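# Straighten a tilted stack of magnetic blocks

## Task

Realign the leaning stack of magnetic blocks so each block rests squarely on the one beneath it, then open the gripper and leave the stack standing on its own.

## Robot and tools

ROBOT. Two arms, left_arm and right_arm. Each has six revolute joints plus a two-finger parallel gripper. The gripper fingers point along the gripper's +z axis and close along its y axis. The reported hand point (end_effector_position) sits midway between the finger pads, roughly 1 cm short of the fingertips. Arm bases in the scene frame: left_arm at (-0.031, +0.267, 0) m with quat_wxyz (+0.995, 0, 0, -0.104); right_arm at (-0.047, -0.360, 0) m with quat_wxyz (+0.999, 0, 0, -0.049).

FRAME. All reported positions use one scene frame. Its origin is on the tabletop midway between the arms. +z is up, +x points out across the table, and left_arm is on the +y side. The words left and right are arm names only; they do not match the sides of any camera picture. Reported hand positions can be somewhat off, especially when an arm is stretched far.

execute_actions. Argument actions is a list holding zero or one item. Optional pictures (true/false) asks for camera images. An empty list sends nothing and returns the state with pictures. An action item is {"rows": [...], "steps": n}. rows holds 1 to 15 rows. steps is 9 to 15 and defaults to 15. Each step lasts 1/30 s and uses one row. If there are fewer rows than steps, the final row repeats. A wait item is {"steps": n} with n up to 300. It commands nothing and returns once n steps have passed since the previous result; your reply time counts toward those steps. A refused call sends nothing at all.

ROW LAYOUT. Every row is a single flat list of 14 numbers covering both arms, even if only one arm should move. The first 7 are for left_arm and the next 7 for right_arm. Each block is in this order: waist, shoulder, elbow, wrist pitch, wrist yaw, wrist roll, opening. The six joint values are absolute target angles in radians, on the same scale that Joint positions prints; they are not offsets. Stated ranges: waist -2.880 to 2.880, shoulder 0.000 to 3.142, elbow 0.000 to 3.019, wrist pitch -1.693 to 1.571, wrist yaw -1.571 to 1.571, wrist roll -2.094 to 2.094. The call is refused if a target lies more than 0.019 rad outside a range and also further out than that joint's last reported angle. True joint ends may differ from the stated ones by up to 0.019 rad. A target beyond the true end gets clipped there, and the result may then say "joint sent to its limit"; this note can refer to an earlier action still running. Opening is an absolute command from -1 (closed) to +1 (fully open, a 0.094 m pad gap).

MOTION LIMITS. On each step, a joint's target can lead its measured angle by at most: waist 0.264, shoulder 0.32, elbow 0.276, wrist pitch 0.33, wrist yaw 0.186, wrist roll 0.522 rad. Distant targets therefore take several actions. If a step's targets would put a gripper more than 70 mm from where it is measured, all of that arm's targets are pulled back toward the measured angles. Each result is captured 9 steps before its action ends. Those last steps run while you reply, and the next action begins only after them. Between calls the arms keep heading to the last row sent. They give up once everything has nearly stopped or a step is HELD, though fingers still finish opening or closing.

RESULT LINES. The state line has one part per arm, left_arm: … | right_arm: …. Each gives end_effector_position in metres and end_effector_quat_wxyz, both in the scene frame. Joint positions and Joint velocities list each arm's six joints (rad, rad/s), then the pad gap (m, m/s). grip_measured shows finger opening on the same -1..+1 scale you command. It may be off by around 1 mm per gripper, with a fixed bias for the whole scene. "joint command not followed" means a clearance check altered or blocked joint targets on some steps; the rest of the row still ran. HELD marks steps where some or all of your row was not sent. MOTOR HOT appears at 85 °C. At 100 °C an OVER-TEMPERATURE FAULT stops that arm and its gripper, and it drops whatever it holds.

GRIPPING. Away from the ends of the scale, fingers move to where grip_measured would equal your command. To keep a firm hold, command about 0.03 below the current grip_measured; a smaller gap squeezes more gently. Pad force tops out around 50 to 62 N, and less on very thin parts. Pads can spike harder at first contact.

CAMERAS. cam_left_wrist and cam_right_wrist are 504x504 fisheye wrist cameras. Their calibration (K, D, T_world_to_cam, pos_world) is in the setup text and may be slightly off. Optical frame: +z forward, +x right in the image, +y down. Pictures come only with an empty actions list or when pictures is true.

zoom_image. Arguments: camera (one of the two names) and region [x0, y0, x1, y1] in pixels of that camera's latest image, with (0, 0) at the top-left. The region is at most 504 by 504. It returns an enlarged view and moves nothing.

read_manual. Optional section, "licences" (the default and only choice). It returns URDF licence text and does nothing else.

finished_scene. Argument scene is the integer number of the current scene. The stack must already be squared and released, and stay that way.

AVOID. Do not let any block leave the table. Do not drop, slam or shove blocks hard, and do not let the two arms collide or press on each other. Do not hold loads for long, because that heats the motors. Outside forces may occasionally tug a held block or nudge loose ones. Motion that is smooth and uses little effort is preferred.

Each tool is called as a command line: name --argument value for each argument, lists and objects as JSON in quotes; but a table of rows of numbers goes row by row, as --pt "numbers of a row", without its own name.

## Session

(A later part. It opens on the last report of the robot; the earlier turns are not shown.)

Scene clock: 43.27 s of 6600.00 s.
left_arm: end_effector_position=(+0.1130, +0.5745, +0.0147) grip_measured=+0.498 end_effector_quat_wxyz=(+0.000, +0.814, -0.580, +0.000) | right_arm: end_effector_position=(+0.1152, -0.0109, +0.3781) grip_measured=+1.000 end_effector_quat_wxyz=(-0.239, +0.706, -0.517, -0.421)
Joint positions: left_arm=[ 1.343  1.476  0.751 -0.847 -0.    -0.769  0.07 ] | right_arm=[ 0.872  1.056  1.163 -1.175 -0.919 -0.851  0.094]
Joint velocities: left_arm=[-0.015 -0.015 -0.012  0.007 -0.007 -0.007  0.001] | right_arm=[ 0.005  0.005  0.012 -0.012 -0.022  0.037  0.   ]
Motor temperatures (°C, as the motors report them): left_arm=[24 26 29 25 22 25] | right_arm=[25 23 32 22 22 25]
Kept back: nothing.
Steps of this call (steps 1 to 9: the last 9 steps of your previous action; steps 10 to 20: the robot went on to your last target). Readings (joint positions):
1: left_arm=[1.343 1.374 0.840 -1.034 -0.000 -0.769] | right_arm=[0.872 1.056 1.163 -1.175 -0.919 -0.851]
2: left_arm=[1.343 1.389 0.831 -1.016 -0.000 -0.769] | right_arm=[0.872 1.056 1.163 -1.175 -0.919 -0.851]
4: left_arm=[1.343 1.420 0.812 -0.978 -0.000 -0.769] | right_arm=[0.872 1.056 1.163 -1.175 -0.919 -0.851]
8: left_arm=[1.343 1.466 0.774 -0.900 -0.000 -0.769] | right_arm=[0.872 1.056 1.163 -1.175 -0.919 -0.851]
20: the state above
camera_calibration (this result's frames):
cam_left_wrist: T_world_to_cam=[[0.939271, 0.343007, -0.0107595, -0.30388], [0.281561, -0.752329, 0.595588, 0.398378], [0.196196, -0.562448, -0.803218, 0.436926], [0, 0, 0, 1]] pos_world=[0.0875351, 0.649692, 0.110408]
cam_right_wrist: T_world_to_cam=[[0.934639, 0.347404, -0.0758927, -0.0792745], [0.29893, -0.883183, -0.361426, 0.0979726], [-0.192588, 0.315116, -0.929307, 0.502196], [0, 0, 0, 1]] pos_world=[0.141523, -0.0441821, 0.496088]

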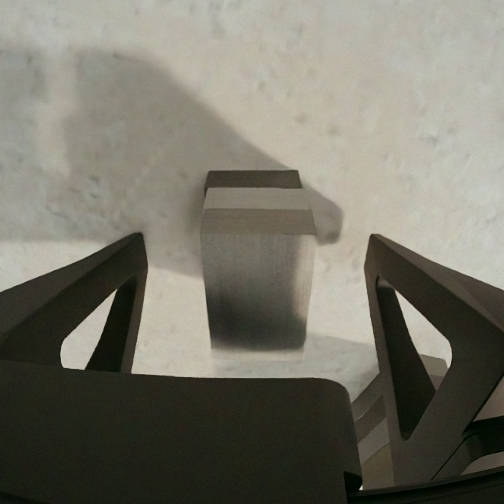

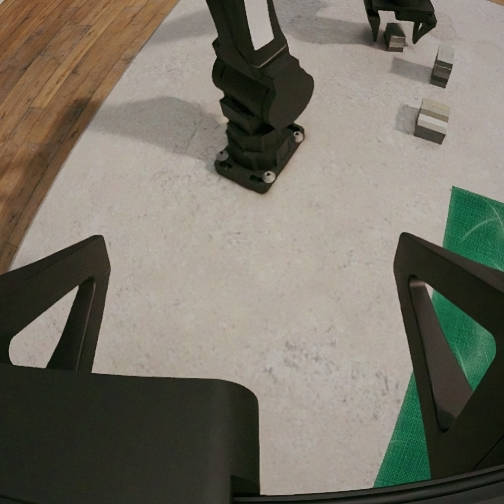

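Grip, lift, swing back.

execute_actions --actions '[{"rows":[[1.343,1.472,0.77,-0.845,0,-0.772,0.1,0.872,1.056,1.163,-1.175,-0.919,-0.851,1],[1.343,1.472,0.77,-0.845,0,-0.772,-0.2,0.872,1.056,1.163,-1.175,-0.919,-0.851,1],[1.343,1.472,0.77,-0.845,0,-0.772,-0.3,0.872,1.056,1.163,-1.175,-0.919,-0.851,1],[1.343,1.472,0.77,-0.845,0,-0.772,-0.35,0.872,1.056,1.163,-1.175,-0.919,-0.851,1],[1.343,1.472,0.77,-0.845,0,-0.772,-0.39,0.872,1.056,1.163,-1.175,-0.919,-0.851,1],[1.343,1.472,0.77,-0.845,0,-0.772,-0.42,0.872,1.056,1.163,-1.175,-0.919,-0.851,1],[1.343,1.472,0.78,-0.845,0,-0.772,-0.45,0.872,1.056,1.163,-1.175,-0.919,-0.851,1],[1.343,1.465,0.79,-0.845,0,-0.772,-0.48,0.872,1.056,1.163,-1.175,-0.919,-0.851,1],[1.343,1.46,0.80,-0.845,0,-0.772,-0.48,0.872,1.056,1.163,-1.175,-0.919,-0.851,1],[1.343,1.455,0.81,-0.85,0,-0.772,-0.48,0.872,1.056,1.163,-1.175,-0.919,-0.851,1]],"steps":11}]'

execute_actions --actions '[{"rows":[[1.343,1.445,0.82,-0.855,0,-0.772,-0.48,0.872,1.056,1.163,-1.175,-0.919,-0.851,1],[1.343,1.434,0.828,-0.86,0,-0.772,-0.48,0.872,1.056,1.163,-1.175,-0.919,-0.851,1],[1.343,1.423,0.836,-0.872,0,-0.772,-0.48,0.872,1.056,1.163,-1.175,-0.919,-0.851,1],[1.343,1.412,0.844,-0.89,0,-0.772,-0.48,0.872,1.056,1.163,-1.175,-0.919,-0.851,1],[1.343,1.401,0.852,-0.91,0,-0.772,-0.48,0.872,1.056,1.163,-1.175,-0.919,-0.851,1],[1.343,1.39,0.86,-0.93,0,-0.772,-0.48,0.872,1.056,1.163,-1.175,-0.919,-0.851,1],[1.343,1.379,0.869,-0.95,0,-0.772,-0.48,0.872,1.056,1.163,-1.175,-0.919,-0.851,1],[1.343,1.368,0.878,-0.97,0,-0.772,-0.48,0.872,1.056,1.163,-1.175,-0.919,-0.851,1],[1.343,1.357,0.887,-0.99,0,-0.772,-0.48,0.872,1.056,1.163,-1.175,-0.919,-0.851,1],[1.343,1.346,0.896,-1.01,0,-0.772,-0.48,0.872,1.056,1.163,-1.175,-0.919,-0.851,1],[1.343,1.336,0.905,-1.03,0,-0.772,-0.48,0.872,1.056,1.163,-1.175,-0.919,-0.851,1],[1.343,1.328,0.914,-1.05,0,-0.772,-0.48,0.872,1.056,1.163,-1.175,-0.919,-0.851,1],[1.343,1.322,0.92,-1.07,0,-0.772,-0.48,0.872,1.056,1.163,-1.175,-0.919,-0.851,1],[1.343,1.32,0.922,-1.09,0,-0.772,-0.48,0.872,1.056,1.163,-1.175,-0.919,-0.851,1],[1.33,1.32,0.922,-1.105,0,-0.772,-0.48,0.872,1.056,1.163,-1.175,-0.919,-0.851,1]]}]'

execute_actions --actions '[{"rows":[[1.31,1.32,0.922,-1.105,0,-0.772,-0.48,0.872,1.056,1.163,-1.175,-0.919,-0.851,1],[1.285,1.32,0.922,-1.105,0,-0.772,-0.48,0.872,1.056,1.163,-1.175,-0.919,-0.851,1],[1.26,1.32,0.922,-1.105,0,-0.772,-0.48,0.872,1.056,1.163,-1.175,-0.919,-0.851,1],[1.23,1.32,0.922,-1.105,0,-0.772,-0.48,0.872,1.056,1.163,-1.175,-0.919,-0.851,1],[1.2,1.32,0.922,-1.105,0,-0.772,-0.48,0.872,1.056,1.163,-1.175,-0.919,-0.851,1],[1.17,1.32,0.922,-1.105,0,-0.772,-0.48,0.872,1.056,1.163,-1.175,-0.919,-0.851,1],[1.14,1.32,0.922,-1.105,0,-0.772,-0.48,0.872,1.056,1.163,-1.175,-0.919,-0.851,1],[1.115,1.32,0.922,-1.105,0,-0.772,-0.48,0.872,1.056,1.163,-1.175,-0.919,-0.851,1],[1.092,1.32,0.922,-1.105,0,-0.772,-0.48,0.872,1.056,1.163,-1.175,-0.919,-0.851,1],[1.074,1.32,0.922,-1.105,0,-0.772,-0.48,0.872,1.056,1.163,-1.175,-0.919,-0.851,1],[1.06,1.32,0.922,-1.105,0,-0.772,-0.48,0.872,1.056,1.163,-1.175,-0.919,-0.851,1],[1.05,1.32,0.922,-1.105,0,-0.772,-0.48,0.872,1.056,1.163,-1.175,-0.919,-0.851,1],[1.04,1.32,0.922,-1.105,0,-0.772,-0.48,0.872,1.056,1.163,-1.175,-0.919,-0.851,1],[1.03,1.32,0.922,-1.105,0,-0.772,-0.48,0.872,1.056,1.163,-1.175,-0.919,-0.851,1],[1.023,1.32,0.922,-1.105,0,-0.772,-0.48,0.872,1.056,1.163,-1.175,-0.919,-0.851,1]]}]'

execute_actions --actions '[{"steps":20}]'

Scene clock: 44.87 s of 6600.00 s.
left_arm: end_effector_position=(+0.1130, +0.5745, +0.0147) grip_measured=+0.039 end_effector_quat_wxyz=(+0.000, +0.814, -0.580, +0.000) | right_arm: end_effector_position=(+0.1152, -0.0109, +0.3781) grip_measured=+1.000 end_effector_quat_wxyz=(-0.239, +0.706, -0.517, -0.421)
Joint positions: left_arm=[ 1.343  1.476  0.751 -0.847 -0.    -0.769  0.049] | right_arm=[ 0.872  1.056  1.163 -1.175 -0.919 -0.851  0.094]
Joint velocities: left_arm=[ 0.005  0.005 -0.007  0.002  0.037 -0.051 -0.422] | right_arm=[-0.005 -0.015  0.002 -0.002  0.007 -0.051  0.   ]
Motor temperatures (°C, as the motors report them): left_arm=[24 26 28 25 22 25] | right_arm=[25 23 32 22 22 25]
Steps of this call (steps 1 to 15: the robot went on to your last target; steps 16 to 46: nothing new was sent; steps 47 to 48: the first 2 steps of this action). Readings (joint positions):
47: left_arm=[1.343 1.476 0.751 -0.847 -0.000 -0.769] | right_arm=[0.872 1.056 1.163 -1.175 -0.919 -0.851]
48: the state above

Scene clock: 45.37 s of 6600.00 s.
left_arm: end_effector_position=(+0.1146, +0.5779, +0.0276) grip_measured=-0.445 end_effector_quat_wxyz=(+0.000, +0.814, -0.580, -0.000) | right_arm: end_effector_position=(+0.1152, -0.0109, +0.3781) grip_measured=+1.000 end_effector_quat_wxyz=(-0.239, +0.706, -0.517, -0.421)
Joint positions: left_arm=[ 1.343  1.459  0.776 -0.889 -0.001 -0.769  0.026] | right_arm=[ 0.872  1.056  1.163 -1.175 -0.919 -0.851  0.094]
Joint velocities: left_arm=[-0.005 -0.288  0.217 -0.486  0.066  0.037  0.001] | right_arm=[-0.034  0.005 -0.007 -0.012  0.007 -0.007  0.   ]
Motor temperatures (°C, as the motors report them): left_arm=[24 26 29 25 22 25] | right_arm=[25 23 32 22 22 25]
Steps of this call (steps 1 to 9: the last 9 steps of your previous action; steps 10 to 15: the first 6 steps of this action). Readings (joint positions):
10: left_arm=[1.343 1.476 0.752 -0.847 -0.001 -0.769] | right_arm=[0.872 1.056 1.163 -1.175 -0.919 -0.851]
11: left_arm=[1.343 1.476 0.754 -0.848 -0.001 -0.769] | right_arm=[0.872 1.056 1.163 -1.175 -0.919 -0.851]
13: left_arm=[1.343 1.472 0.762 -0.861 -0.001 -0.769] | right_arm=[0.872 1.056 1.163 -1.175 -0.919 -0.851]
15: the state above

Scene clock: 45.87 s of 6600.00 s.
left_arm: end_effector_position=(+0.1393, +0.5650, +0.0980) grip_measured=-0.445 end_effector_quat_wxyz=(-0.006, +0.790, -0.614, -0.002) | right_arm: end_effector_position=(+0.1152, -0.0109, +0.3781) grip_measured=+1.000 end_effector_quat_wxyz=(-0.239, +0.706, -0.517, -0.421)
Joint positions: left_arm=[ 1.26   1.333  0.869 -1.095 -0.003 -0.769  0.026] | right_arm=[ 0.872  1.056  1.163 -1.175 -0.919 -0.851  0.094]
Joint velocities: left_arm=[-0.904 -0.005 -0.007 -0.032  0.037  0.037  0.   ] | right_arm=[-0.015 -0.015 -0.007  0.002 -0.007 -0.081  0.   ]
Motor temperatures (°C, as the motors report them): left_arm=[24 26 29 25 22 25] | right_arm=[25 23 32 22 22 25]
Steps of this call (steps 1 to 9: the last 9 steps of your previous action; steps 10 to 15: the first 6 steps of this action). Readings (joint positions):
10: left_arm=[1.342 1.339 0.866 -1.073 -0.001 -0.769] | right_arm=[0.872 1.056 1.163 -1.175 -0.919 -0.851]
11: left_arm=[1.337 1.335 0.869 -1.082 -0.001 -0.769] | right_arm=[0.872 1.056 1.163 -1.175 -0.919 -0.851]
13: left_arm=[1.312 1.333 0.869 -1.091 -0.002 -0.769] | right_arm=[0.872 1.056 1.163 -1.175 -0.919 -0.851]
15: the state above

Scene clock: 46.53 s of 6600.00 s.
left_arm: end_effector_position=(+0.2052, +0.5158, +0.0980) grip_measured=-0.445 end_effector_quat_wxyz=(-0.006, +0.711, -0.703, +0.001) | right_arm: end_effector_position=(+0.1152, -0.0109, +0.3781) grip_measured=+1.000 end_effector_quat_wxyz=(-0.239, +0.706, -0.517, -0.421)
Joint positions: left_arm=[ 1.023  1.333  0.869 -1.096  0.002 -0.769  0.026] | right_arm=[ 0.872  1.056  1.163 -1.175 -0.919 -0.851  0.094]
Joint velocities: left_arm=[-0.015 -0.024  0.007  0.002 -0.007  0.022 -0.001] | right_arm=[-0.005 -0.015 -0.017 -0.012 -0.081 -0.037  0.   ]
Motor temperatures (°C, as the motors report them): left_arm=[24 26 29 25 22 25] | right_arm=[25 23 32 22 22 25]
Kept back: nothing.
Steps of this call (steps 1 to 9: the last 9 steps of your previous action; steps 10 to 20: the robot went on to your last target). Readings (joint positions):
1: left_arm=[1.228 1.333 0.869 -1.096 -0.003 -0.769] | right_arm=[0.872 1.056 1.163 -1.175 -0.919 -0.851]
2: left_arm=[1.192 1.333 0.869 -1.096 -0.003 -0.769] | right_arm=[0.872 1.056 1.163 -1.175 -0.919 -0.851]
4: left_arm=[1.122 1.333 0.869 -1.096 -0.001 -0.769] | right_arm=[0.872 1.056 1.163 -1.175 -0.919 -0.851]
8: left_arm=[1.036 1.333 0.869 -1.096 0.003 -0.769] | right_arm=[0.872 1.056 1.163 -1.175 -0.919 -0.851]
20: the state above

execute_actions --actions '[{"rows":[[1.03,1.33,0.89,-1.09,0,-0.772,-0.48,0.872,1.056,1.163,-1.175,-0.919,-0.851,1],[1.034,1.336,0.878,-1.085,0,-0.772,-0.48,0.872,1.056,1.163,-1.175,-0.919,-0.851,1],[1.036,1.341,0.874,-1.085,0,-0.772,-0.48,0.872,1.056,1.163,-1.175,-0.919,-0.851,1],[1.036,1.346,0.87,-1.08,0,-0.772,-0.48,0.872,1.056,1.163,-1.175,-0.919,-0.851,1],[1.036,1.35,0.866,-1.073,0,-0.772,-0.48,0.872,1.056,1.163,-1.175,-0.919,-0.851,1],[1.036,1.354,0.862,-1.065,0,-0.772,-0.48,0.872,1.056,1.163,-1.175,-0.919,-0.851,1],[1.036,1.358,0.858,-1.057,0,-0.772,-0.48,0.872,1.056,1.163,-1.175,-0.919,-0.851,1],[1.036,1.362,0.854,-1.049,0,-0.772,-0.48,0.872,1.056,1.163,-1.175,-0.919,-0.851,1],[1.036,1.365,0.85,-1.041,0,-0.772,-0.48,0.872,1.056,1.163,-1.175,-0.919,-0.851,1],[1.036,1.368,0.846,-1.033,0,-0.772,-0.48,0.872,1.056,1.163,-1.175,-0.919,-0.851,1],[1.036,1.369,0.843,-1.025,0,-0.772,-0.48,0.872,1.056,1.163,-1.175,-0.919,-0.851,1],[1.036,1.369,0.841,-1.016,0,-0.772,-0.48,0.872,1.056,1.163,-1.175,-0.919,-0.851,1]]}]'

execute_actions --actions '[{"steps":18}]' --pictures true

Scene clock: 47.33 s of 6600.00 s.
left_arm: end_effector_position=(+0.2051, +0.5157, +0.0937) grip_measured=-0.445 end_effector_quat_wxyz=(-0.004, +0.711, -0.703, +0.001) | right_arm: end_effector_position=(+0.1152, -0.0109, +0.3781) grip_measured=+1.000 end_effector_quat_wxyz=(-0.239, +0.706, -0.517, -0.421)
Joint positions: left_arm=[ 1.023  1.341  0.864 -1.087  0.002 -0.769  0.026] | right_arm=[ 0.872  1.056  1.163 -1.175 -0.919 -0.851  0.094]
Joint velocities: left_arm=[-0.015  0.093 -0.081  0.178 -0.037  0.007  0.   ] | right_arm=[ 0.005  0.005 -0.007 -0.002  0.022 -0.022  0.   ]
Motor temperatures (°C, as the motors report them): left_arm=[24 26 29 25 22 25] | right_arm=[25 23 32 22 22 25]
Steps of this call (steps 1 to 15: the robot went on to your last target; steps 16 to 18: nothing new was sent; steps 19 to 24: the first 6 steps of this action). Readings (joint positions):
19: left_arm=[1.023 1.333 0.869 -1.096 0.002 -0.769] | right_arm=[0.872 1.056 1.163 -1.175 -0.919 -0.851]
20: left_arm=[1.023 1.333 0.869 -1.096 0.002 -0.769] | right_arm=[0.872 1.056 1.163 -1.175 -0.919 -0.851]
22: left_arm=[1.023 1.335 0.868 -1.095 0.002 -0.769] | right_arm=[0.872 1.056 1.163 -1.175 -0.919 -0.851]
24: the state above

Scene clock: 47.93 s of 6600.00 s.
left_arm: end_effector_position=(+0.2047, +0.5153, +0.0730) grip_measured=-0.445 end_effector_quat_wxyz=(-0.001, +0.711, -0.703, +0.001) | right_arm: end_effector_position=(+0.1152, -0.0109, +0.3781) grip_measured=+1.000 end_effector_quat_wxyz=(-0.239, +0.706, -0.517, -0.421)
Joint positions: left_arm=[ 1.023  1.373  0.833 -1.029  0.002 -0.769  0.026] | right_arm=[ 0.872  1.056  1.163 -1.175 -0.919 -0.851  0.094]
Joint velocities: left_arm=[-0.015 -0.015 -0.007 -0.012 -0.007  0.066 -0.   ] | right_arm=[ 0.005 -0.024  0.012  0.007 -0.022  0.007  0.   ]
Motor temperatures (°C, as the motors report them): left_arm=[24 26 29 25 22 25] | right_arm=[25 23 32 22 22 25]
Kept back: nothing.
Steps of this call (steps 1 to 9: the last 9 steps of your previous action; steps 10 to 18: the robot went on to your last target). Readings (joint positions):
1: left_arm=[1.023 1.345 0.861 -1.081 0.002 -0.769] | right_arm=[0.872 1.056 1.163 -1.175 -0.919 -0.851]
2: left_arm=[1.023 1.349 0.856 -1.074 0.002 -0.769] | right_arm=[0.872 1.056 1.163 -1.175 -0.919 -0.851]
4: left_arm=[1.023 1.360 0.847 -1.059 0.002 -0.769] | right_arm=[0.872 1.056 1.163 -1.175 -0.919 -0.851]
8: left_arm=[1.023 1.373 0.833 -1.035 0.002 -0.769] | right_arm=[0.872 1.056 1.163 -1.175 -0.919 -0.851]
18: the state above
camera_calibration (this result's frames):
cam_left_wrist: T_world_to_cam=[[0.999535, 0.0296963, -0.00698235, -0.220227], [0.028018, -0.803104, 0.595179, 0.371386], [0.012067, -0.595098, -0.803563, 0.486993], [0, 0, 0, 1]] pos_world=[0.203843, 0.59461, 0.168751]
cam_right_wrist: T_world_to_cam=[[0.934639, 0.347404, -0.0758927, -0.0792745], [0.29893, -0.883183, -0.361426, 0.0979726], [-0.192588, 0.315116, -0.929307, 0.502196], [0, 0, 0, 1]] pos_world=[0.141523, -0.0441821, 0.496088]

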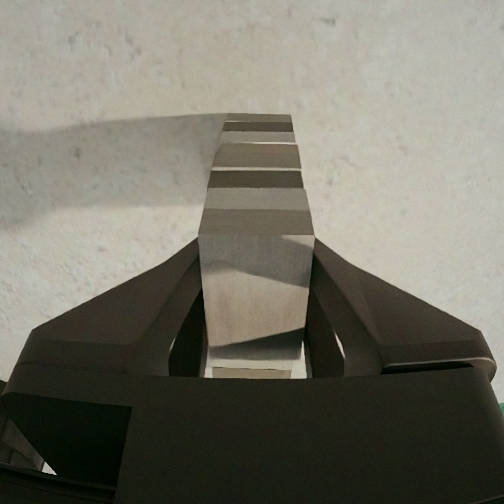

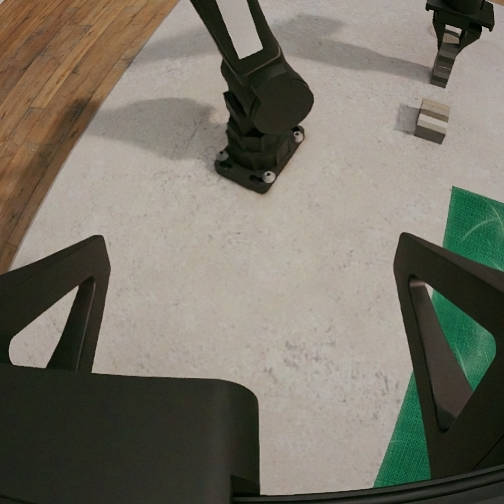

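execute_actions --actions '[{"rows":[[1.03,1.374,0.836,-1.016,0,-0.772,-0.48,0.872,1.056,1.163,-1.175,-0.919,-0.851,1],[1.03,1.378,0.833,-1.014,0,-0.772,-0.48,0.872,1.056,1.163,-1.175,-0.919,-0.851,1],[1.03,1.381,0.83,-1.01,0,-0.772,-0.48,0.872,1.056,1.163,-1.175,-0.919,-0.851,1],[1.03,1.384,0.827,-1.005,0,-0.772,-0.48,0.872,1.056,1.163,-1.175,-0.919,-0.851,1],[1.03,1.386,0.825,-1.0,0,-0.772,-0.48,0.872,1.056,1.163,-1.175,-0.919,-0.851,1],[1.03,1.386,0.824,-0.995,0,-0.772,-0.48,0.872,1.056,1.163,-1.175,-0.919,-0.851,1]]}]'

execute_actions --actions '[{"steps":14}]' --pictures true

Scene clock: 49.70 s of 6600.00 s.
left_arm: end_effector_position=(+0.2046, +0.5152, +0.0725) grip_measured=-0.445 end_effector_quat_wxyz=(-0.001, +0.711, -0.703, +0.001) | right_arm: end_effector_position=(+0.1152, -0.0109, +0.3781) grip_measured=+1.000 end_effector_quat_wxyz=(-0.239, +0.706, -0.517, -0.421)
Joint positions: left_arm=[ 1.023  1.373  0.832 -1.027  0.002 -0.769  0.026] | right_arm=[ 0.872  1.056  1.163 -1.175 -0.919 -0.851  0.094]
Joint velocities: left_arm=[ 0.005 -0.005 -0.002  0.017  0.007 -0.095  0.   ] | right_arm=[-0.005  0.015 -0.002 -0.002 -0.066 -0.022  0.   ]
Motor temperatures (°C, as the motors report them): left_arm=[24 26 29 25 22 25] | right_arm=[25 23 32 22 22 25]
Steps of this call (steps 1 to 15: the robot went on to your last target; steps 16 to 47: nothing new was sent; steps 48 to 53: the first 6 steps of this action). Readings (joint positions):
48: left_arm=[1.023 1.373 0.833 -1.029 0.002 -0.769] | right_arm=[0.872 1.056 1.163 -1.175 -0.919 -0.851]
49: left_arm=[1.023 1.373 0.833 -1.029 0.002 -0.769] | right_arm=[0.872 1.056 1.163 -1.175 -0.919 -0.851]
51: left_arm=[1.023 1.373 0.832 -1.027 0.002 -0.769] | right_arm=[0.872 1.056 1.163 -1.175 -0.919 -0.851]
53: the state above

Scene clock: 50.17 s of 6600.00 s.
left_arm: end_effector_position=(+0.2045, +0.5151, +0.0724) grip_measured=-0.445 end_effector_quat_wxyz=(-0.001, +0.711, -0.703, +0.001) | right_arm: end_effector_position=(+0.1152, -0.0109, +0.3781) grip_measured=+1.000 end_effector_quat_wxyz=(-0.239, +0.706, -0.517, -0.421)
Joint positions: left_arm=[ 1.023  1.373  0.831 -1.027  0.002 -0.769  0.026] | right_arm=[ 0.872  1.056  1.163 -1.175 -0.919 -0.851  0.094]
Joint velocities: left_arm=[ 0.005 -0.015  0.017  0.007  0.022 -0.007 -0.   ] | right_arm=[ 0.015 -0.005  0.022  0.002  0.066 -0.037  0.   ]
Motor temperatures (°C, as the motors report them): left_arm=[24 26 29 25 22 25] | right_arm=[25 23 32 22 22 25]
Kept back: nothing.
Steps of this call (steps 1 to 9: the last 9 steps of your previous action; steps 10 to 14: the robot went on to your last target). Readings (joint positions):
1: left_arm=[1.023 1.373 0.831 -1.027 0.002 -0.769] | right_arm=[0.872 1.056 1.163 -1.175 -0.919 -0.851]
2: left_arm=[1.023 1.373 0.831 -1.027 0.002 -0.769] | right_arm=[0.872 1.056 1.163 -1.175 -0.919 -0.851]
4: left_arm=[1.023 1.373 0.831 -1.027 0.002 -0.769] | right_arm=[0.872 1.056 1.163 -1.175 -0.919 -0.851]
8: left_arm=[1.023 1.373 0.831 -1.027 0.002 -0.769] | right_arm=[0.872 1.056 1.163 -1.175 -0.919 -0.851]
14: the state above
camera_calibration (this result's frames):
cam_left_wrist: T_world_to_cam=[[0.999536, 0.0296982, -0.00671216, -0.220054], [0.027862, -0.803269, 0.594964, 0.371731], [0.0122777, -0.594875, -0.803724, 0.486226], [0, 0, 0, 1]] pos_world=[0.203625, 0.594379, 0.168148]
cam_right_wrist: T_world_to_cam=[[0.934639, 0.347404, -0.0758927, -0.0792745], [0.29893, -0.883183, -0.361426, 0.0979726], [-0.192588, 0.315116, -0.929307, 0.502196], [0, 0, 0, 1]] pos_world=[0.141523, -0.0441821, 0.496088]

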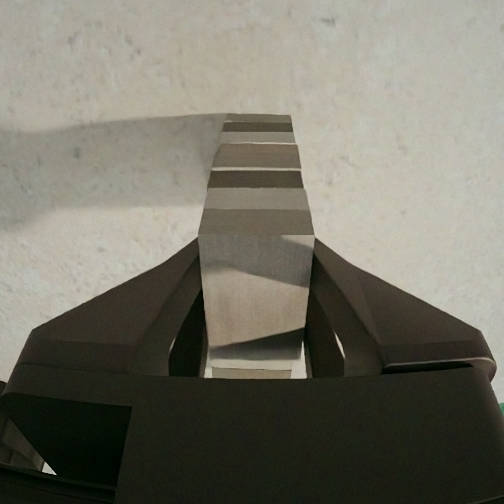

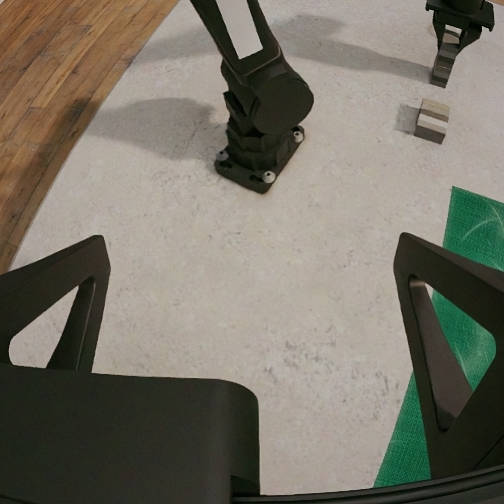

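execute_actions --actions '[{"rows":[[1.03,1.37,0.84,-1.025,0,-0.772,-0.48,0.872,1.056,1.163,-1.175,-0.919,-0.851,1],[1.03,1.37,0.84,-1.025,0,-0.772,-0.4,0.872,1.056,1.163,-1.175,-0.919,-0.851,1],[1.03,1.37,0.84,-1.025,0,-0.772,0,0.872,1.056,1.163,-1.175,-0.919,-0.851,1],[1.03,1.37,0.84,-1.025,0,-0.772,0.8,0.872,1.056,1.163,-1.175,-0.919,-0.851,1],[1.03,1.37,0.84,-1.025,0,-0.772,0.8,0.872,1.056,1.163,-1.175,-0.919,-0.851,1],[1.03,1.37,0.84,-1.025,0,-0.772,0.8,0.872,1.056,1.163,-1.175,-0.919,-0.851,1],[1.03,1.37,0.84,-1.025,0,-0.772,0.8,0.872,1.056,1.163,-1.175,-0.919,-0.851,1],[1.038,1.37,0.84,-1.025,0,0.81,0.8,0.872,1.056,1.163,-1.175,-0.919,-0.851,1]]}]'

execute_actions --actions '[{"steps":24}]'

execute_actions --actions '[{"rows":[[1.035,1.383,0.832,-1.016,0,0.81,0.6,0.872,1.056,1.163,-1.175,-0.919,-0.851,1],[1.035,1.391,0.828,-1.012,0,0.81,0.6,0.872,1.056,1.163,-1.175,-0.919,-0.851,1],[1.035,1.398,0.823,-1.003,0,0.81,0.6,0.872,1.056,1.163,-1.175,-0.919,-0.851,1],[1.035,1.405,0.818,-0.992,0,0.81,0.6,0.872,1.056,1.163,-1.175,-0.919,-0.851,1],[1.035,1.412,0.813,-0.98,0,0.81,0.6,0.872,1.056,1.163,-1.175,-0.919,-0.851,1],[1.035,1.419,0.808,-0.968,0,0.81,0.6,0.872,1.056,1.163,-1.175,-0.919,-0.851,1],[1.035,1.426,0.803,-0.956,0,0.81,0.6,0.872,1.056,1.163,-1.175,-0.919,-0.851,1],[1.035,1.432,0.798,-0.944,0,0.81,0.6,0.872,1.056,1.163,-1.175,-0.919,-0.851,1],[1.035,1.437,0.793,-0.932,0,0.81,0.6,0.872,1.056,1.163,-1.175,-0.919,-0.851,1],[1.035,1.44,0.788,-0.92,0,0.81,0.6,0.872,1.056,1.163,-1.175,-0.919,-0.851,1],[1.035,1.441,0.785,-0.908,0,0.81,0.6,0.872,1.056,1.163,-1.175,-0.919,-0.851,1],[1.035,1.441,0.783,-0.898,0,0.81,0.6,0.872,1.056,1.163,-1.175,-0.919,-0.851,1]]}]'

execute_actions --actions '[{"steps":18}]' --pictures true

Scene clock: 51.73 s of 6600.00 s.
left_arm: end_effector_position=(+0.2044, +0.5149, +0.0724) grip_measured=+0.645 end_effector_quat_wxyz=(-0.001, +0.711, -0.703, +0.001) | right_arm: end_effector_position=(+0.1152, -0.0109, +0.3781) grip_measured=+1.000 end_effector_quat_wxyz=(-0.239, +0.706, -0.517, -0.421)
Joint positions: left_arm=[ 1.023  1.373  0.831 -1.027  0.002 -0.769  0.077] | right_arm=[ 0.872  1.056  1.163 -1.175 -0.919 -0.851  0.094]
Joint velocities: left_arm=[-0.005 -0.015  0.002 -0.022  0.11  -0.007  0.309] | right_arm=[-0.005 -0.005 -0.002 -0.017 -0.022 -0.051  0.   ]
Motor temperatures (°C, as the motors report them): left_arm=[24 26 29 25 22 25] | right_arm=[25 23 32 22 22 25]
Steps of this call (steps 1 to 15: the robot went on to your last target; steps 16 to 41: nothing new was sent; steps 42 to 47: the first 6 steps of this action). Readings (joint positions):
42: left_arm=[1.023 1.373 0.831 -1.027 0.002 -0.769] | right_arm=[0.872 1.056 1.163 -1.175 -0.919 -0.851]
43: left_arm=[1.023 1.373 0.831 -1.027 0.002 -0.769] | right_arm=[0.872 1.056 1.163 -1.175 -0.919 -0.851]
45: left_arm=[1.023 1.373 0.831 -1.027 0.002 -0.769] | right_arm=[0.872 1.056 1.163 -1.175 -0.919 -0.851]
47: the state above

Scene clock: 52.53 s of 6600.00 s.
left_arm: end_effector_position=(+0.2039, +0.5154, +0.0724) grip_measured=+0.798 end_effector_quat_wxyz=(+0.001, -0.023, +1.000, -0.000) | right_arm: end_effector_position=(+0.1152, -0.0109, +0.3781) grip_measured=+1.000 end_effector_quat_wxyz=(-0.239, +0.706, -0.517, -0.421)
Joint positions: left_arm=[ 1.025  1.373  0.831 -1.027  0.002  0.769  0.084] | right_arm=[ 0.872  1.056  1.163 -1.175 -0.919 -0.851  0.094]
Joint velocities: left_arm=[-0.005 -0.015 -0.007  0.012  0.051  0.198  0.   ] | right_arm=[-0.024 -0.015 -0.032 -0.002 -0.037 -0.022  0.   ]
Motor temperatures (°C, as the motors report them): left_arm=[24 26 29 25 22 25] | right_arm=[25 23 32 22 22 25]
Kept back: nothing.
Steps of this call (steps 1 to 9: the last 9 steps of your previous action; steps 10 to 24: the robot went on to your last target). Readings (joint positions):
1: left_arm=[1.023 1.373 0.831 -1.027 0.002 -0.769] | right_arm=[0.872 1.056 1.163 -1.175 -0.919 -0.851]
2: left_arm=[1.023 1.373 0.831 -1.027 0.002 -0.690] | right_arm=[0.872 1.056 1.163 -1.175 -0.919 -0.851]
4: left_arm=[1.024 1.373 0.831 -1.027 0.002 -0.491] | right_arm=[0.872 1.056 1.163 -1.175 -0.919 -0.851]
8: left_arm=[1.025 1.373 0.831 -1.027 0.002 -0.095] | right_arm=[0.872 1.056 1.163 -1.175 -0.919 -0.851]
24: the state above

Scene clock: 52.73 s of 6600.00 s.
left_arm: end_effector_position=(+0.2054, +0.5170, +0.0648) grip_measured=+0.602 end_effector_quat_wxyz=(+0.003, -0.011, +1.000, +0.002) | right_arm: end_effector_position=(+0.1152, -0.0109, +0.3781) grip_measured=+1.000 end_effector_quat_wxyz=(-0.239, +0.706, -0.517, -0.421)
Joint positions: left_arm=[ 1.025  1.388  0.823 -0.999  0.002  0.793  0.075] | right_arm=[ 0.872  1.056  1.163 -1.175 -0.919 -0.851  0.094]
Joint velocities: left_arm=[ 0.005  0.19  -0.134  0.31   0.022  0.051  0.001] | right_arm=[-0.015 -0.015 -0.002  0.017 -0.007  0.051  0.   ]
Motor temperatures (°C, as the motors report them): left_arm=[24 26 29 25 22 25] | right_arm=[25 23 32 22 22 25]
Steps of this call (steps 1 to 6: the first 6 steps of this action). Readings (joint positions):
1: left_arm=[1.025 1.373 0.831 -1.027 0.002 0.775] | right_arm=[0.872 1.056 1.163 -1.175 -0.919 -0.851]
2: left_arm=[1.025 1.374 0.831 -1.027 0.002 0.781] | right_arm=[0.872 1.056 1.163 -1.175 -0.919 -0.851]
4: left_arm=[1.025 1.378 0.829 -1.017 0.002 0.789] | right_arm=[0.872 1.056 1.163 -1.175 -0.919 -0.851]
6: the state above

Scene clock: 53.33 s of 6600.00 s.
left_arm: end_effector_position=(+0.2042, +0.5157, +0.0349) grip_measured=+0.602 end_effector_quat_wxyz=(+0.001, -0.007, +1.000, -0.000) | right_arm: end_effector_position=(+0.1152, -0.0109, +0.3781) grip_measured=+1.000 end_effector_quat_wxyz=(-0.239, +0.706, -0.517, -0.421)
Joint positions: left_arm=[ 1.025  1.44   0.781 -0.909  0.002  0.802  0.075] | right_arm=[ 0.872  1.056  1.163 -1.175 -0.919 -0.851  0.094]
Joint velocities: left_arm=[-0.005 -0.015 -0.007  0.012  0.051 -0.007  0.001] | right_arm=[ 0.005 -0.005  0.007  0.012 -0.022  0.007  0.   ]
Motor temperatures (°C, as the motors report them): left_arm=[24 26 29 25 22 25] | right_arm=[25 23 32 22 22 25]
Kept back: nothing.
Steps of this call (steps 1 to 9: the last 9 steps of your previous action; steps 10 to 18: the robot went on to your last target). Readings (joint positions):
1: left_arm=[1.025 1.395 0.818 -0.988 0.002 0.795] | right_arm=[0.872 1.056 1.163 -1.175 -0.919 -0.851]
2: left_arm=[1.025 1.403 0.813 -0.977 0.002 0.797] | right_arm=[0.872 1.056 1.163 -1.175 -0.919 -0.851]
4: left_arm=[1.025 1.420 0.800 -0.953 0.002 0.798] | right_arm=[0.872 1.056 1.163 -1.175 -0.919 -0.851]
8: left_arm=[1.025 1.440 0.782 -0.918 0.002 0.801] | right_arm=[0.872 1.056 1.163 -1.175 -0.919 -0.851]
18: the state above
camera_calibration (this result's frames):
cam_left_wrist: T_world_to_cam=[[0.0311289, -0.999468, -0.00977209, 0.508578], [-0.804676, -0.0308591, 0.592911, 0.166277], [-0.592897, -0.0105933, -0.805209, 0.278795], [0, 0, 0, 1]] pos_world=[0.283264, 0.516391, 0.130871]
cam_right_wrist: T_world_to_cam=[[0.934639, 0.347404, -0.0758927, -0.0792745], [0.29893, -0.883183, -0.361426, 0.0979726], [-0.192588, 0.315116, -0.929307, 0.502196], [0, 0, 0, 1]] pos_world=[0.141523, -0.0441821, 0.496088]

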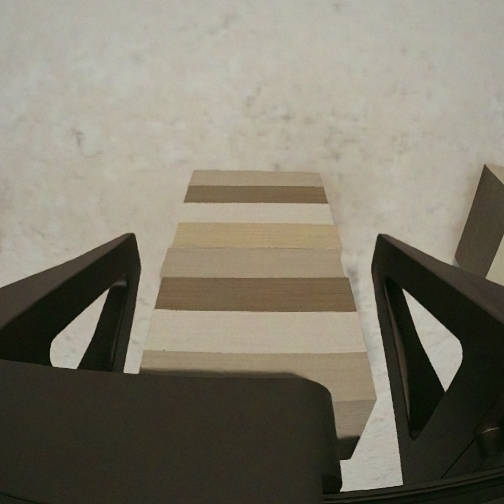

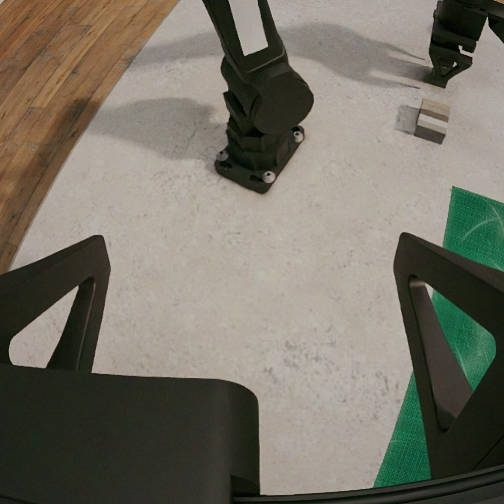

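execute_actions --actions '[{"rows":[[1.03,1.436,0.8,-0.905,0,0.805,0.3,0.872,1.056,1.163,-1.175,-0.919,-0.851,1],[1.03,1.436,0.8,-0.905,0,0.805,0.14,0.872,1.056,1.163,-1.175,-0.919,-0.851,1],[1.03,1.436,0.8,-0.905,0,0.805,0.09,0.872,1.056,1.163,-1.175,-0.919,-0.851,1],[1.03,1.436,0.8,-0.905,0,0.805,0.06,0.872,1.056,1.163,-1.175,-0.919,-0.851,1],[1.03,1.436,0.8,-0.905,0,0.805,0.03,0.872,1.056,1.163,-1.175,-0.919,-0.851,1],[1.03,1.436,0.8,-0.905,0,0.805,0,0.872,1.056,1.163,-1.175,-0.919,-0.851,1],[1.03,1.436,0.8,-0.905,0,0.805,-0.03,0.872,1.056,1.163,-1.175,-0.919,-0.851,1],[1.03,1.436,0.8,-0.905,0,0.805,-0.06,0.872,1.056,1.163,-1.175,-0.919,-0.851,1],[1.03,1.436,0.8,-0.905,0,0.805,-0.085,0.872,1.056,1.163,-1.175,-0.919,-0.851,1],[1.03,1.436,0.8,-0.905,0,0.805,-0.105,0.872,1.056,1.163,-1.175,-0.919,-0.851,1]]}]'

execute_actions --actions '[{"rows":[[1.03,1.434,0.815,-0.91,0,0.805,0.2,0.872,1.056,1.163,-1.175,-0.919,-0.851,1],[1.03,1.428,0.823,-0.915,0,0.805,0.5,0.872,1.056,1.163,-1.175,-0.919,-0.851,1],[1.03,1.419,0.828,-0.92,0,0.805,0.5,0.872,1.056,1.163,-1.175,-0.919,-0.851,1],[1.03,1.41,0.834,-0.928,0,0.805,0.5,0.872,1.056,1.163,-1.175,-0.919,-0.851,1],[1.03,1.401,0.84,-0.94,0,0.805,0.5,0.872,1.056,1.163,-1.175,-0.919,-0.851,1],[1.03,1.393,0.845,-0.953,0,0.805,0.5,0.872,1.056,1.163,-1.175,-0.919,-0.851,1],[1.03,1.387,0.85,-0.967,0,0.805,0.5,0.872,1.056,1.163,-1.175,-0.919,-0.851,1],[1.03,1.387,0.855,-0.982,0,0.805,0.5,0.872,1.056,1.163,-1.175,-0.919,-0.851,1],[1.03,1.387,0.855,-0.993,0,0.805,0.5,0.872,1.056,1.163,-1.175,-0.919,-0.851,1]]}]'

execute_actions --actions '[{"steps":18}]' --pictures true

Scene clock: 54.13 s of 6600.00 s.
left_arm: end_effector_position=(+0.2042, +0.5157, +0.0349) grip_measured=+0.016 end_effector_quat_wxyz=(+0.001, -0.007, +1.000, -0.000) | right_arm: end_effector_position=(+0.1152, -0.0109, +0.3781) grip_measured=+1.000 end_effector_quat_wxyz=(-0.239, +0.706, -0.517, -0.421)
Joint positions: left_arm=[ 1.025  1.44   0.781 -0.909  0.002  0.802  0.048] | right_arm=[ 0.872  1.056  1.163 -1.175 -0.919 -0.851  0.094]
Joint velocities: left_arm=[ 0.005 -0.015  0.022  0.012  0.007  0.022 -0.027] | right_arm=[-0.015  0.005  0.007  0.002 -0.022  0.051  0.   ]
Motor temperatures (°C, as the motors report them): left_arm=[24 26 29 25 22 25] | right_arm=[25 23 32 22 22 25]
Steps of this call (steps 1 to 15: the robot went on to your last target; steps 16 to 18: nothing new was sent; steps 19 to 24: the first 6 steps of this action). Readings (joint positions):
19: left_arm=[1.025 1.440 0.781 -0.909 0.002 0.802] | right_arm=[0.872 1.056 1.163 -1.175 -0.919 -0.851]
20: left_arm=[1.025 1.440 0.781 -0.909 0.002 0.802] | right_arm=[0.872 1.056 1.163 -1.175 -0.919 -0.851]
22: left_arm=[1.025 1.440 0.781 -0.909 0.002 0.802] | right_arm=[0.872 1.056 1.163 -1.175 -0.919 -0.851]
24: the state above

Scene clock: 54.63 s of 6600.00 s.
left_arm: end_effector_position=(+0.2029, +0.5147, +0.0378) grip_measured=+0.497 end_effector_quat_wxyz=(-0.002, -0.007, +1.000, -0.002) | right_arm: end_effector_position=(+0.1152, -0.0109, +0.3781) grip_measured=+1.000 end_effector_quat_wxyz=(-0.239, +0.706, -0.517, -0.421)
Joint positions: left_arm=[ 1.025  1.435  0.784 -0.925  0.     0.802  0.07 ] | right_arm=[ 0.872  1.056  1.163 -1.175 -0.919 -0.851  0.094]
Joint velocities: left_arm=[ 0.005 -0.122  0.056 -0.252 -0.066  0.066  0.002] | right_arm=[ 0.005 -0.005 -0.007  0.007  0.022 -0.022  0.   ]
Motor temperatures (°C, as the motors report them): left_arm=[24 26 29 25 22 25] | right_arm=[25 23 32 22 22 25]
Steps of this call (steps 1 to 9: the last 9 steps of your previous action; steps 10 to 15: the first 6 steps of this action). Readings (joint positions):
10: left_arm=[1.025 1.440 0.781 -0.909 0.000 0.802] | right_arm=[0.872 1.056 1.163 -1.175 -0.919 -0.851]
11: left_arm=[1.025 1.440 0.781 -0.909 0.000 0.802] | right_arm=[0.872 1.056 1.163 -1.175 -0.919 -0.851]
13: left_arm=[1.025 1.440 0.781 -0.912 0.000 0.802] | right_arm=[0.872 1.056 1.163 -1.175 -0.919 -0.851]
15: the state above

Scene clock: 55.23 s of 6600.00 s.
left_arm: end_effector_position=(+0.2032, +0.5151, +0.0570) grip_measured=+0.498 end_effector_quat_wxyz=(-0.001, -0.007, +1.000, -0.001) | right_arm: end_effector_position=(+0.1152, -0.0109, +0.3781) grip_measured=+1.000 end_effector_quat_wxyz=(-0.239, +0.706, -0.517, -0.421)
Joint positions: left_arm=[ 1.025  1.4    0.81  -0.984  0.     0.802  0.07 ] | right_arm=[ 0.872  1.056  1.163 -1.175 -0.919 -0.851  0.094]
Joint velocities: left_arm=[-0.024  0.015 -0.007 -0.007  0.007 -0.037  0.   ] | right_arm=[ 0.005 -0.005  0.002 -0.017 -0.022 -0.022  0.   ]
Motor temperatures (°C, as the motors report them): left_arm=[24 26 29 25 22 25] | right_arm=[25 23 32 22 22 25]
Kept back: nothing.
Steps of this call (steps 1 to 9: the last 9 steps of your previous action; steps 10 to 18: the robot went on to your last target). Readings (joint positions):
1: left_arm=[1.025 1.430 0.787 -0.936 0.000 0.802] | right_arm=[0.872 1.056 1.163 -1.175 -0.919 -0.851]
2: left_arm=[1.025 1.424 0.791 -0.949 0.000 0.802] | right_arm=[0.872 1.056 1.163 -1.175 -0.919 -0.851]
4: left_arm=[1.025 1.412 0.800 -0.971 0.000 0.802] | right_arm=[0.872 1.056 1.163 -1.175 -0.919 -0.851]
8: left_arm=[1.025 1.400 0.810 -0.982 0.000 0.802] | right_arm=[0.872 1.056 1.163 -1.175 -0.919 -0.851]
18: the state above
camera_calibration (this result's frames):
cam_left_wrist: T_world_to_cam=[[0.0307067, -0.999497, -0.00788864, 0.508252], [-0.801996, -0.0293478, 0.596608, 0.150864], [-0.59654, -0.0119932, -0.802494, 0.297264], [0, 0, 0, 1]] pos_world=[0.282715, 0.51599, 0.152555]
cam_right_wrist: T_world_to_cam=[[0.934639, 0.347404, -0.0758927, -0.0792745], [0.29893, -0.883183, -0.361426, 0.0979726], [-0.192588, 0.315116, -0.929307, 0.502196], [0, 0, 0, 1]] pos_world=[0.141523, -0.0441821, 0.496088]

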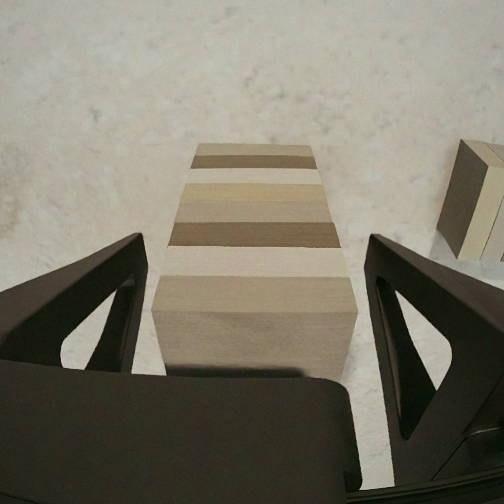

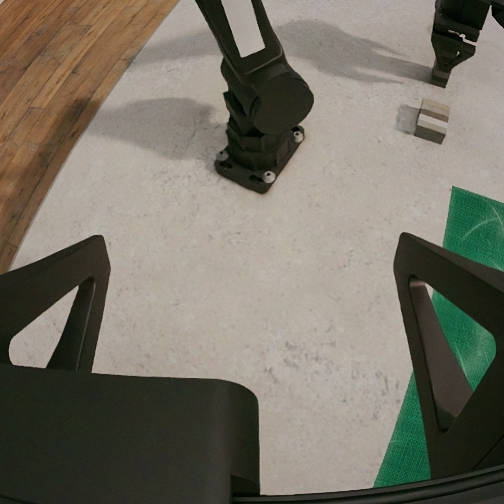

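Looks straight already. Check the short axis.

execute_actions --actions '[{"rows":[[1.03,1.395,0.83,-0.985,0,0.805,0.8,0.872,1.056,1.163,-1.175,-0.919,-0.851,1],[1.03,1.395,0.83,-0.985,0,0.805,0.8,0.872,1.056,1.163,-1.175,-0.919,-0.851,1],[1.03,1.395,0.83,-0.985,0,-0.776,0.8,0.872,1.056,1.163,-1.175,-0.919,-0.851,1]]}]'

execute_actions --actions '[{"steps":28}]' --pictures true

zoom_image --camera "cam_left_wrist" --region '[150,100,370,320]'

Scene clock: 55.93 s of 6600.00 s.
left_arm: end_effector_position=(+0.2032, +0.5151, +0.0570) grip_measured=+0.798 end_effector_quat_wxyz=(-0.001, -0.194, +0.981, -0.001) | right_arm: end_effector_position=(+0.1152, -0.0109, +0.3781) grip_measured=+1.000 end_effector_quat_wxyz=(-0.239, +0.706, -0.517, -0.421)
Joint positions: left_arm=[ 1.025  1.4    0.81  -0.984  0.     0.425  0.084] | right_arm=[ 0.872  1.056  1.163 -1.175 -0.919 -0.851  0.094]
Joint velocities: left_arm=[-0.015 -0.005 -0.002 -0.002  0.022 -2.864 -0.001] | right_arm=[-0.005 -0.015  0.012 -0.027  0.037 -0.022  0.   ]
Motor temperatures (°C, as the motors report them): left_arm=[24 26 29 25 22 25] | right_arm=[25 23 32 22 22 25]
Steps of this call (steps 1 to 15: the robot went on to your last target; steps 16 to 21: the first 6 steps of this action). Readings (joint positions):
16: left_arm=[1.025 1.400 0.810 -0.984 0.000 0.802] | right_arm=[0.872 1.056 1.163 -1.175 -0.919 -0.851]
17: left_arm=[1.025 1.400 0.810 -0.984 0.000 0.802] | right_arm=[0.872 1.056 1.163 -1.175 -0.919 -0.851]
19: left_arm=[1.025 1.400 0.810 -0.984 0.000 0.623] | right_arm=[0.872 1.056 1.163 -1.175 -0.919 -0.851]
21: the state above

Scene clock: 56.87 s of 6600.00 s.
left_arm: end_effector_position=(+0.2032, +0.5151, +0.0570) grip_measured=+0.798 end_effector_quat_wxyz=(+0.001, +0.710, -0.704, +0.000) | right_arm: end_effector_position=(+0.1152, -0.0109, +0.3781) grip_measured=+1.000 end_effector_quat_wxyz=(-0.239, +0.706, -0.517, -0.421)
Joint positions: left_arm=[ 1.025  1.4    0.81  -0.984  0.    -0.764  0.084] | right_arm=[ 0.872  1.056  1.163 -1.175 -0.919 -0.851  0.094]
Joint velocities: left_arm=[-0.015 -0.005 -0.007  0.007 -0.022 -0.007 -0.001] | right_arm=[-0.015 -0.005  0.012  0.012 -0.007 -0.007  0.   ]
Motor temperatures (°C, as the motors report them): left_arm=[24 26 29 25 22 25] | right_arm=[25 23 32 22 22 25]
Kept back: nothing.
Steps of this call (steps 1 to 9: the last 9 steps of your previous action; steps 10 to 28: the robot went on to your last target). Readings (joint positions):
1: left_arm=[1.025 1.400 0.810 -0.984 0.000 0.325] | right_arm=[0.872 1.056 1.163 -1.175 -0.919 -0.851]
2: left_arm=[1.025 1.400 0.810 -0.984 0.000 0.227] | right_arm=[0.872 1.056 1.163 -1.175 -0.919 -0.851]
4: left_arm=[1.025 1.400 0.810 -0.984 0.000 0.028] | right_arm=[0.872 1.056 1.163 -1.175 -0.919 -0.851]
8: left_arm=[1.025 1.400 0.810 -0.984 0.000 -0.365] | right_arm=[0.872 1.056 1.163 -1.175 -0.919 -0.851]
28: the state above
camera_calibration (this result's frames):
cam_left_wrist: T_world_to_cam=[[0.999586, 0.0262423, -0.0118295, -0.216782], [0.0281145, -0.801833, 0.596886, 0.380073], [0.00617834, -0.596971, -0.802239, 0.476096], [0, 0, 0, 1]] pos_world=[0.203065, 0.59466, 0.152518]
cam_right_wrist: T_world_to_cam=[[0.934639, 0.347404, -0.0758927, -0.0792745], [0.29893, -0.883183, -0.361426, 0.0979726], [-0.192588, 0.315116, -0.929307, 0.502196], [0, 0, 0, 1]] pos_world=[0.141523, -0.0441821, 0.496088]

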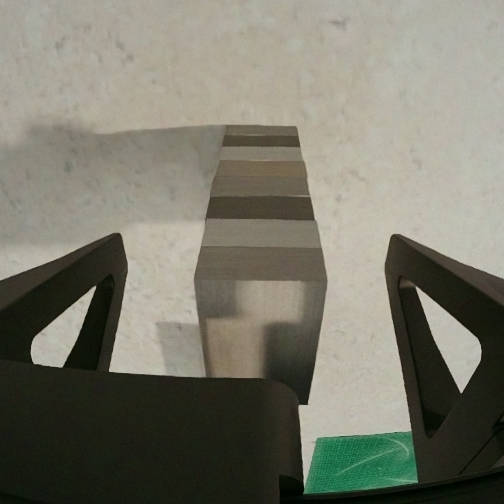

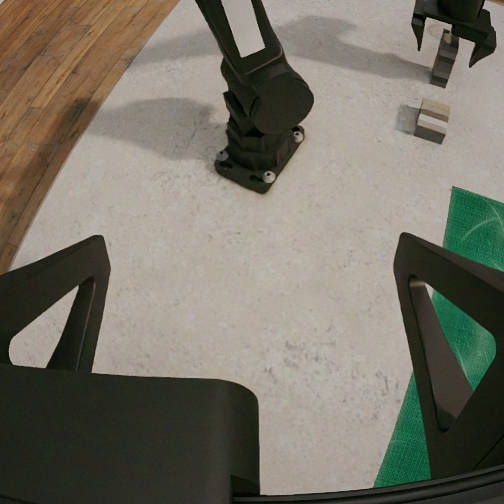

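Region (150, 100, 370, 320) of cam_left_wrist's 504x504 image, scaled by 2.291, with more detail than that image has.

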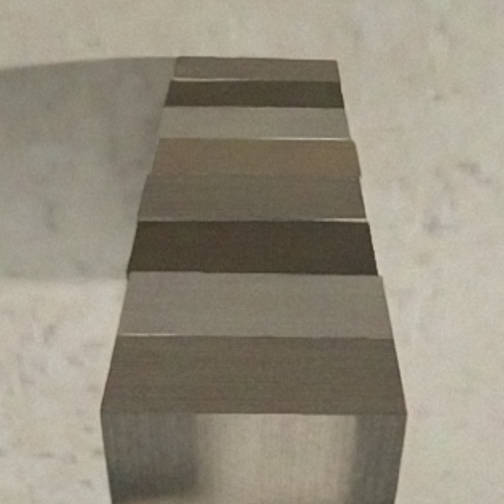

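execute_actions --actions '[{"rows":[[1.03,1.41,0.812,-0.972,0,-0.776,0.3,0.872,1.056,1.163,-1.175,-0.919,-0.851,1],[1.03,1.418,0.808,-0.968,0,-0.776,0.3,0.872,1.056,1.163,-1.175,-0.919,-0.851,1],[1.03,1.425,0.803,-0.958,0,-0.776,0.3,0.872,1.056,1.163,-1.175,-0.919,-0.851,1],[1.03,1.432,0.798,-0.945,0,-0.776,0.3,0.872,1.056,1.163,-1.175,-0.919,-0.851,1],[1.03,1.438,0.793,-0.932,0,-0.776,0.3,0.872,1.056,1.163,-1.175,-0.919,-0.851,1],[1.03,1.442,0.788,-0.92,0,-0.776,0.3,0.872,1.056,1.163,-1.175,-0.919,-0.851,1],[1.03,1.443,0.784,-0.908,0,-0.776,0.3,0.872,1.056,1.163,-1.175,-0.919,-0.851,1],[1.03,1.443,0.782,-0.898,0,-0.776,0.3,0.872,1.056,1.163,-1.175,-0.919,-0.851,1]]}]'

execute_actions --actions '[{"steps":16}]' --pictures true

Scene clock: 57.43 s of 6600.00 s.
left_arm: end_effector_position=(+0.2054, +0.5174, +0.0499) grip_measured=+0.303 end_effector_quat_wxyz=(-0.003, +0.712, -0.703, +0.000) | right_arm: end_effector_position=(+0.1152, -0.0109, +0.3781) grip_measured=+1.000 end_effector_quat_wxyz=(-0.239, +0.706, -0.517, -0.421)
Joint positions: left_arm=[ 1.025  1.414  0.802 -0.952  0.    -0.768  0.061] | right_arm=[ 0.872  1.056  1.163 -1.175 -0.919 -0.851  0.094]
Joint velocities: left_arm=[-0.005  0.161 -0.11   0.315 -0.007  0.022 -0.   ] | right_arm=[ 0.005 -0.015 -0.017  0.012 -0.022  0.051  0.   ]
Motor temperatures (°C, as the motors report them): left_arm=[24 26 29 25 22 25] | right_arm=[25 23 32 22 22 25]
Steps of this call (steps 1 to 11: the robot went on to your last target; steps 12 to 17: the first 6 steps of this action). Readings (joint positions):
12: left_arm=[1.025 1.400 0.810 -0.984 0.000 -0.768] | right_arm=[0.872 1.056 1.163 -1.175 -0.919 -0.851]
13: left_arm=[1.025 1.401 0.810 -0.983 0.000 -0.768] | right_arm=[0.872 1.056 1.163 -1.175 -0.919 -0.851]
15: left_arm=[1.025 1.405 0.808 -0.973 0.000 -0.768] | right_arm=[0.872 1.056 1.163 -1.175 -0.919 -0.851]
17: the state above

Scene clock: 57.97 s of 6600.00 s.
left_arm: end_effector_position=(+0.2039, +0.5159, +0.0350) grip_measured=+0.302 end_effector_quat_wxyz=(-0.001, +0.712, -0.703, +0.000) | right_arm: end_effector_position=(+0.1152, -0.0109, +0.3781) grip_measured=+1.000 end_effector_quat_wxyz=(-0.239, +0.706, -0.517, -0.421)
Joint positions: left_arm=[ 1.025  1.44   0.781 -0.91   0.    -0.768  0.061] | right_arm=[ 0.872  1.056  1.163 -1.175 -0.919 -0.851  0.094]
Joint velocities: left_arm=[-0.015  0.005 -0.002 -0.002 -0.066 -0.007 -0.001] | right_arm=[-0.005  0.005  0.002 -0.002 -0.007 -0.022  0.   ]
Motor temperatures (°C, as the motors report them): left_arm=[24 26 29 25 22 25] | right_arm=[25 23 32 22 22 25]
Kept back: nothing.
Steps of this call (steps 1 to 9: the last 9 steps of your previous action; steps 10 to 16: the robot went on to your last target). Readings (joint positions):
1: left_arm=[1.025 1.420 0.798 -0.940 0.000 -0.768] | right_arm=[0.872 1.056 1.163 -1.175 -0.919 -0.851]
2: left_arm=[1.025 1.426 0.793 -0.929 0.000 -0.768] | right_arm=[0.872 1.056 1.163 -1.175 -0.919 -0.851]
4: left_arm=[1.025 1.436 0.784 -0.916 0.000 -0.768] | right_arm=[0.872 1.056 1.163 -1.175 -0.919 -0.851]
8: left_arm=[1.025 1.440 0.781 -0.912 0.000 -0.768] | right_arm=[0.872 1.056 1.163 -1.175 -0.919 -0.851]
16: the state above
camera_calibration (this result's frames):
cam_left_wrist: T_world_to_cam=[[0.999499, 0.0304707, -0.00860018, -0.220042], [0.0296151, -0.803697, 0.594301, 0.394485], [0.0111968, -0.594258, -0.804197, 0.456597], [0, 0, 0, 1]] pos_world=[0.203136, 0.595087, 0.130858]
cam_right_wrist: T_world_to_cam=[[0.934639, 0.347404, -0.0758927, -0.0792745], [0.29893, -0.883183, -0.361426, 0.0979726], [-0.192588, 0.315116, -0.929307, 0.502196], [0, 0, 0, 1]] pos_world=[0.141523, -0.0441821, 0.496088]

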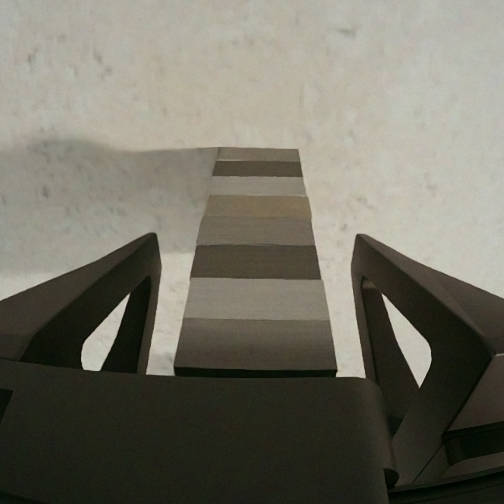

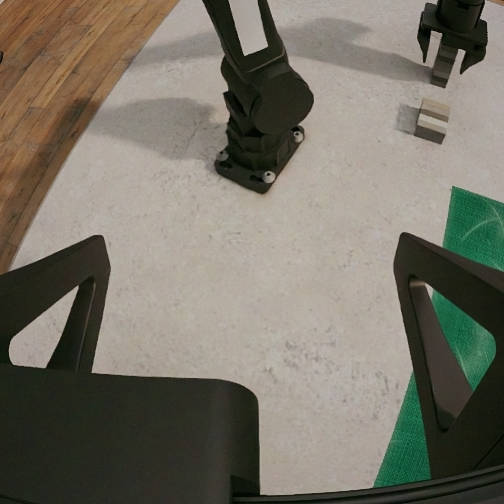

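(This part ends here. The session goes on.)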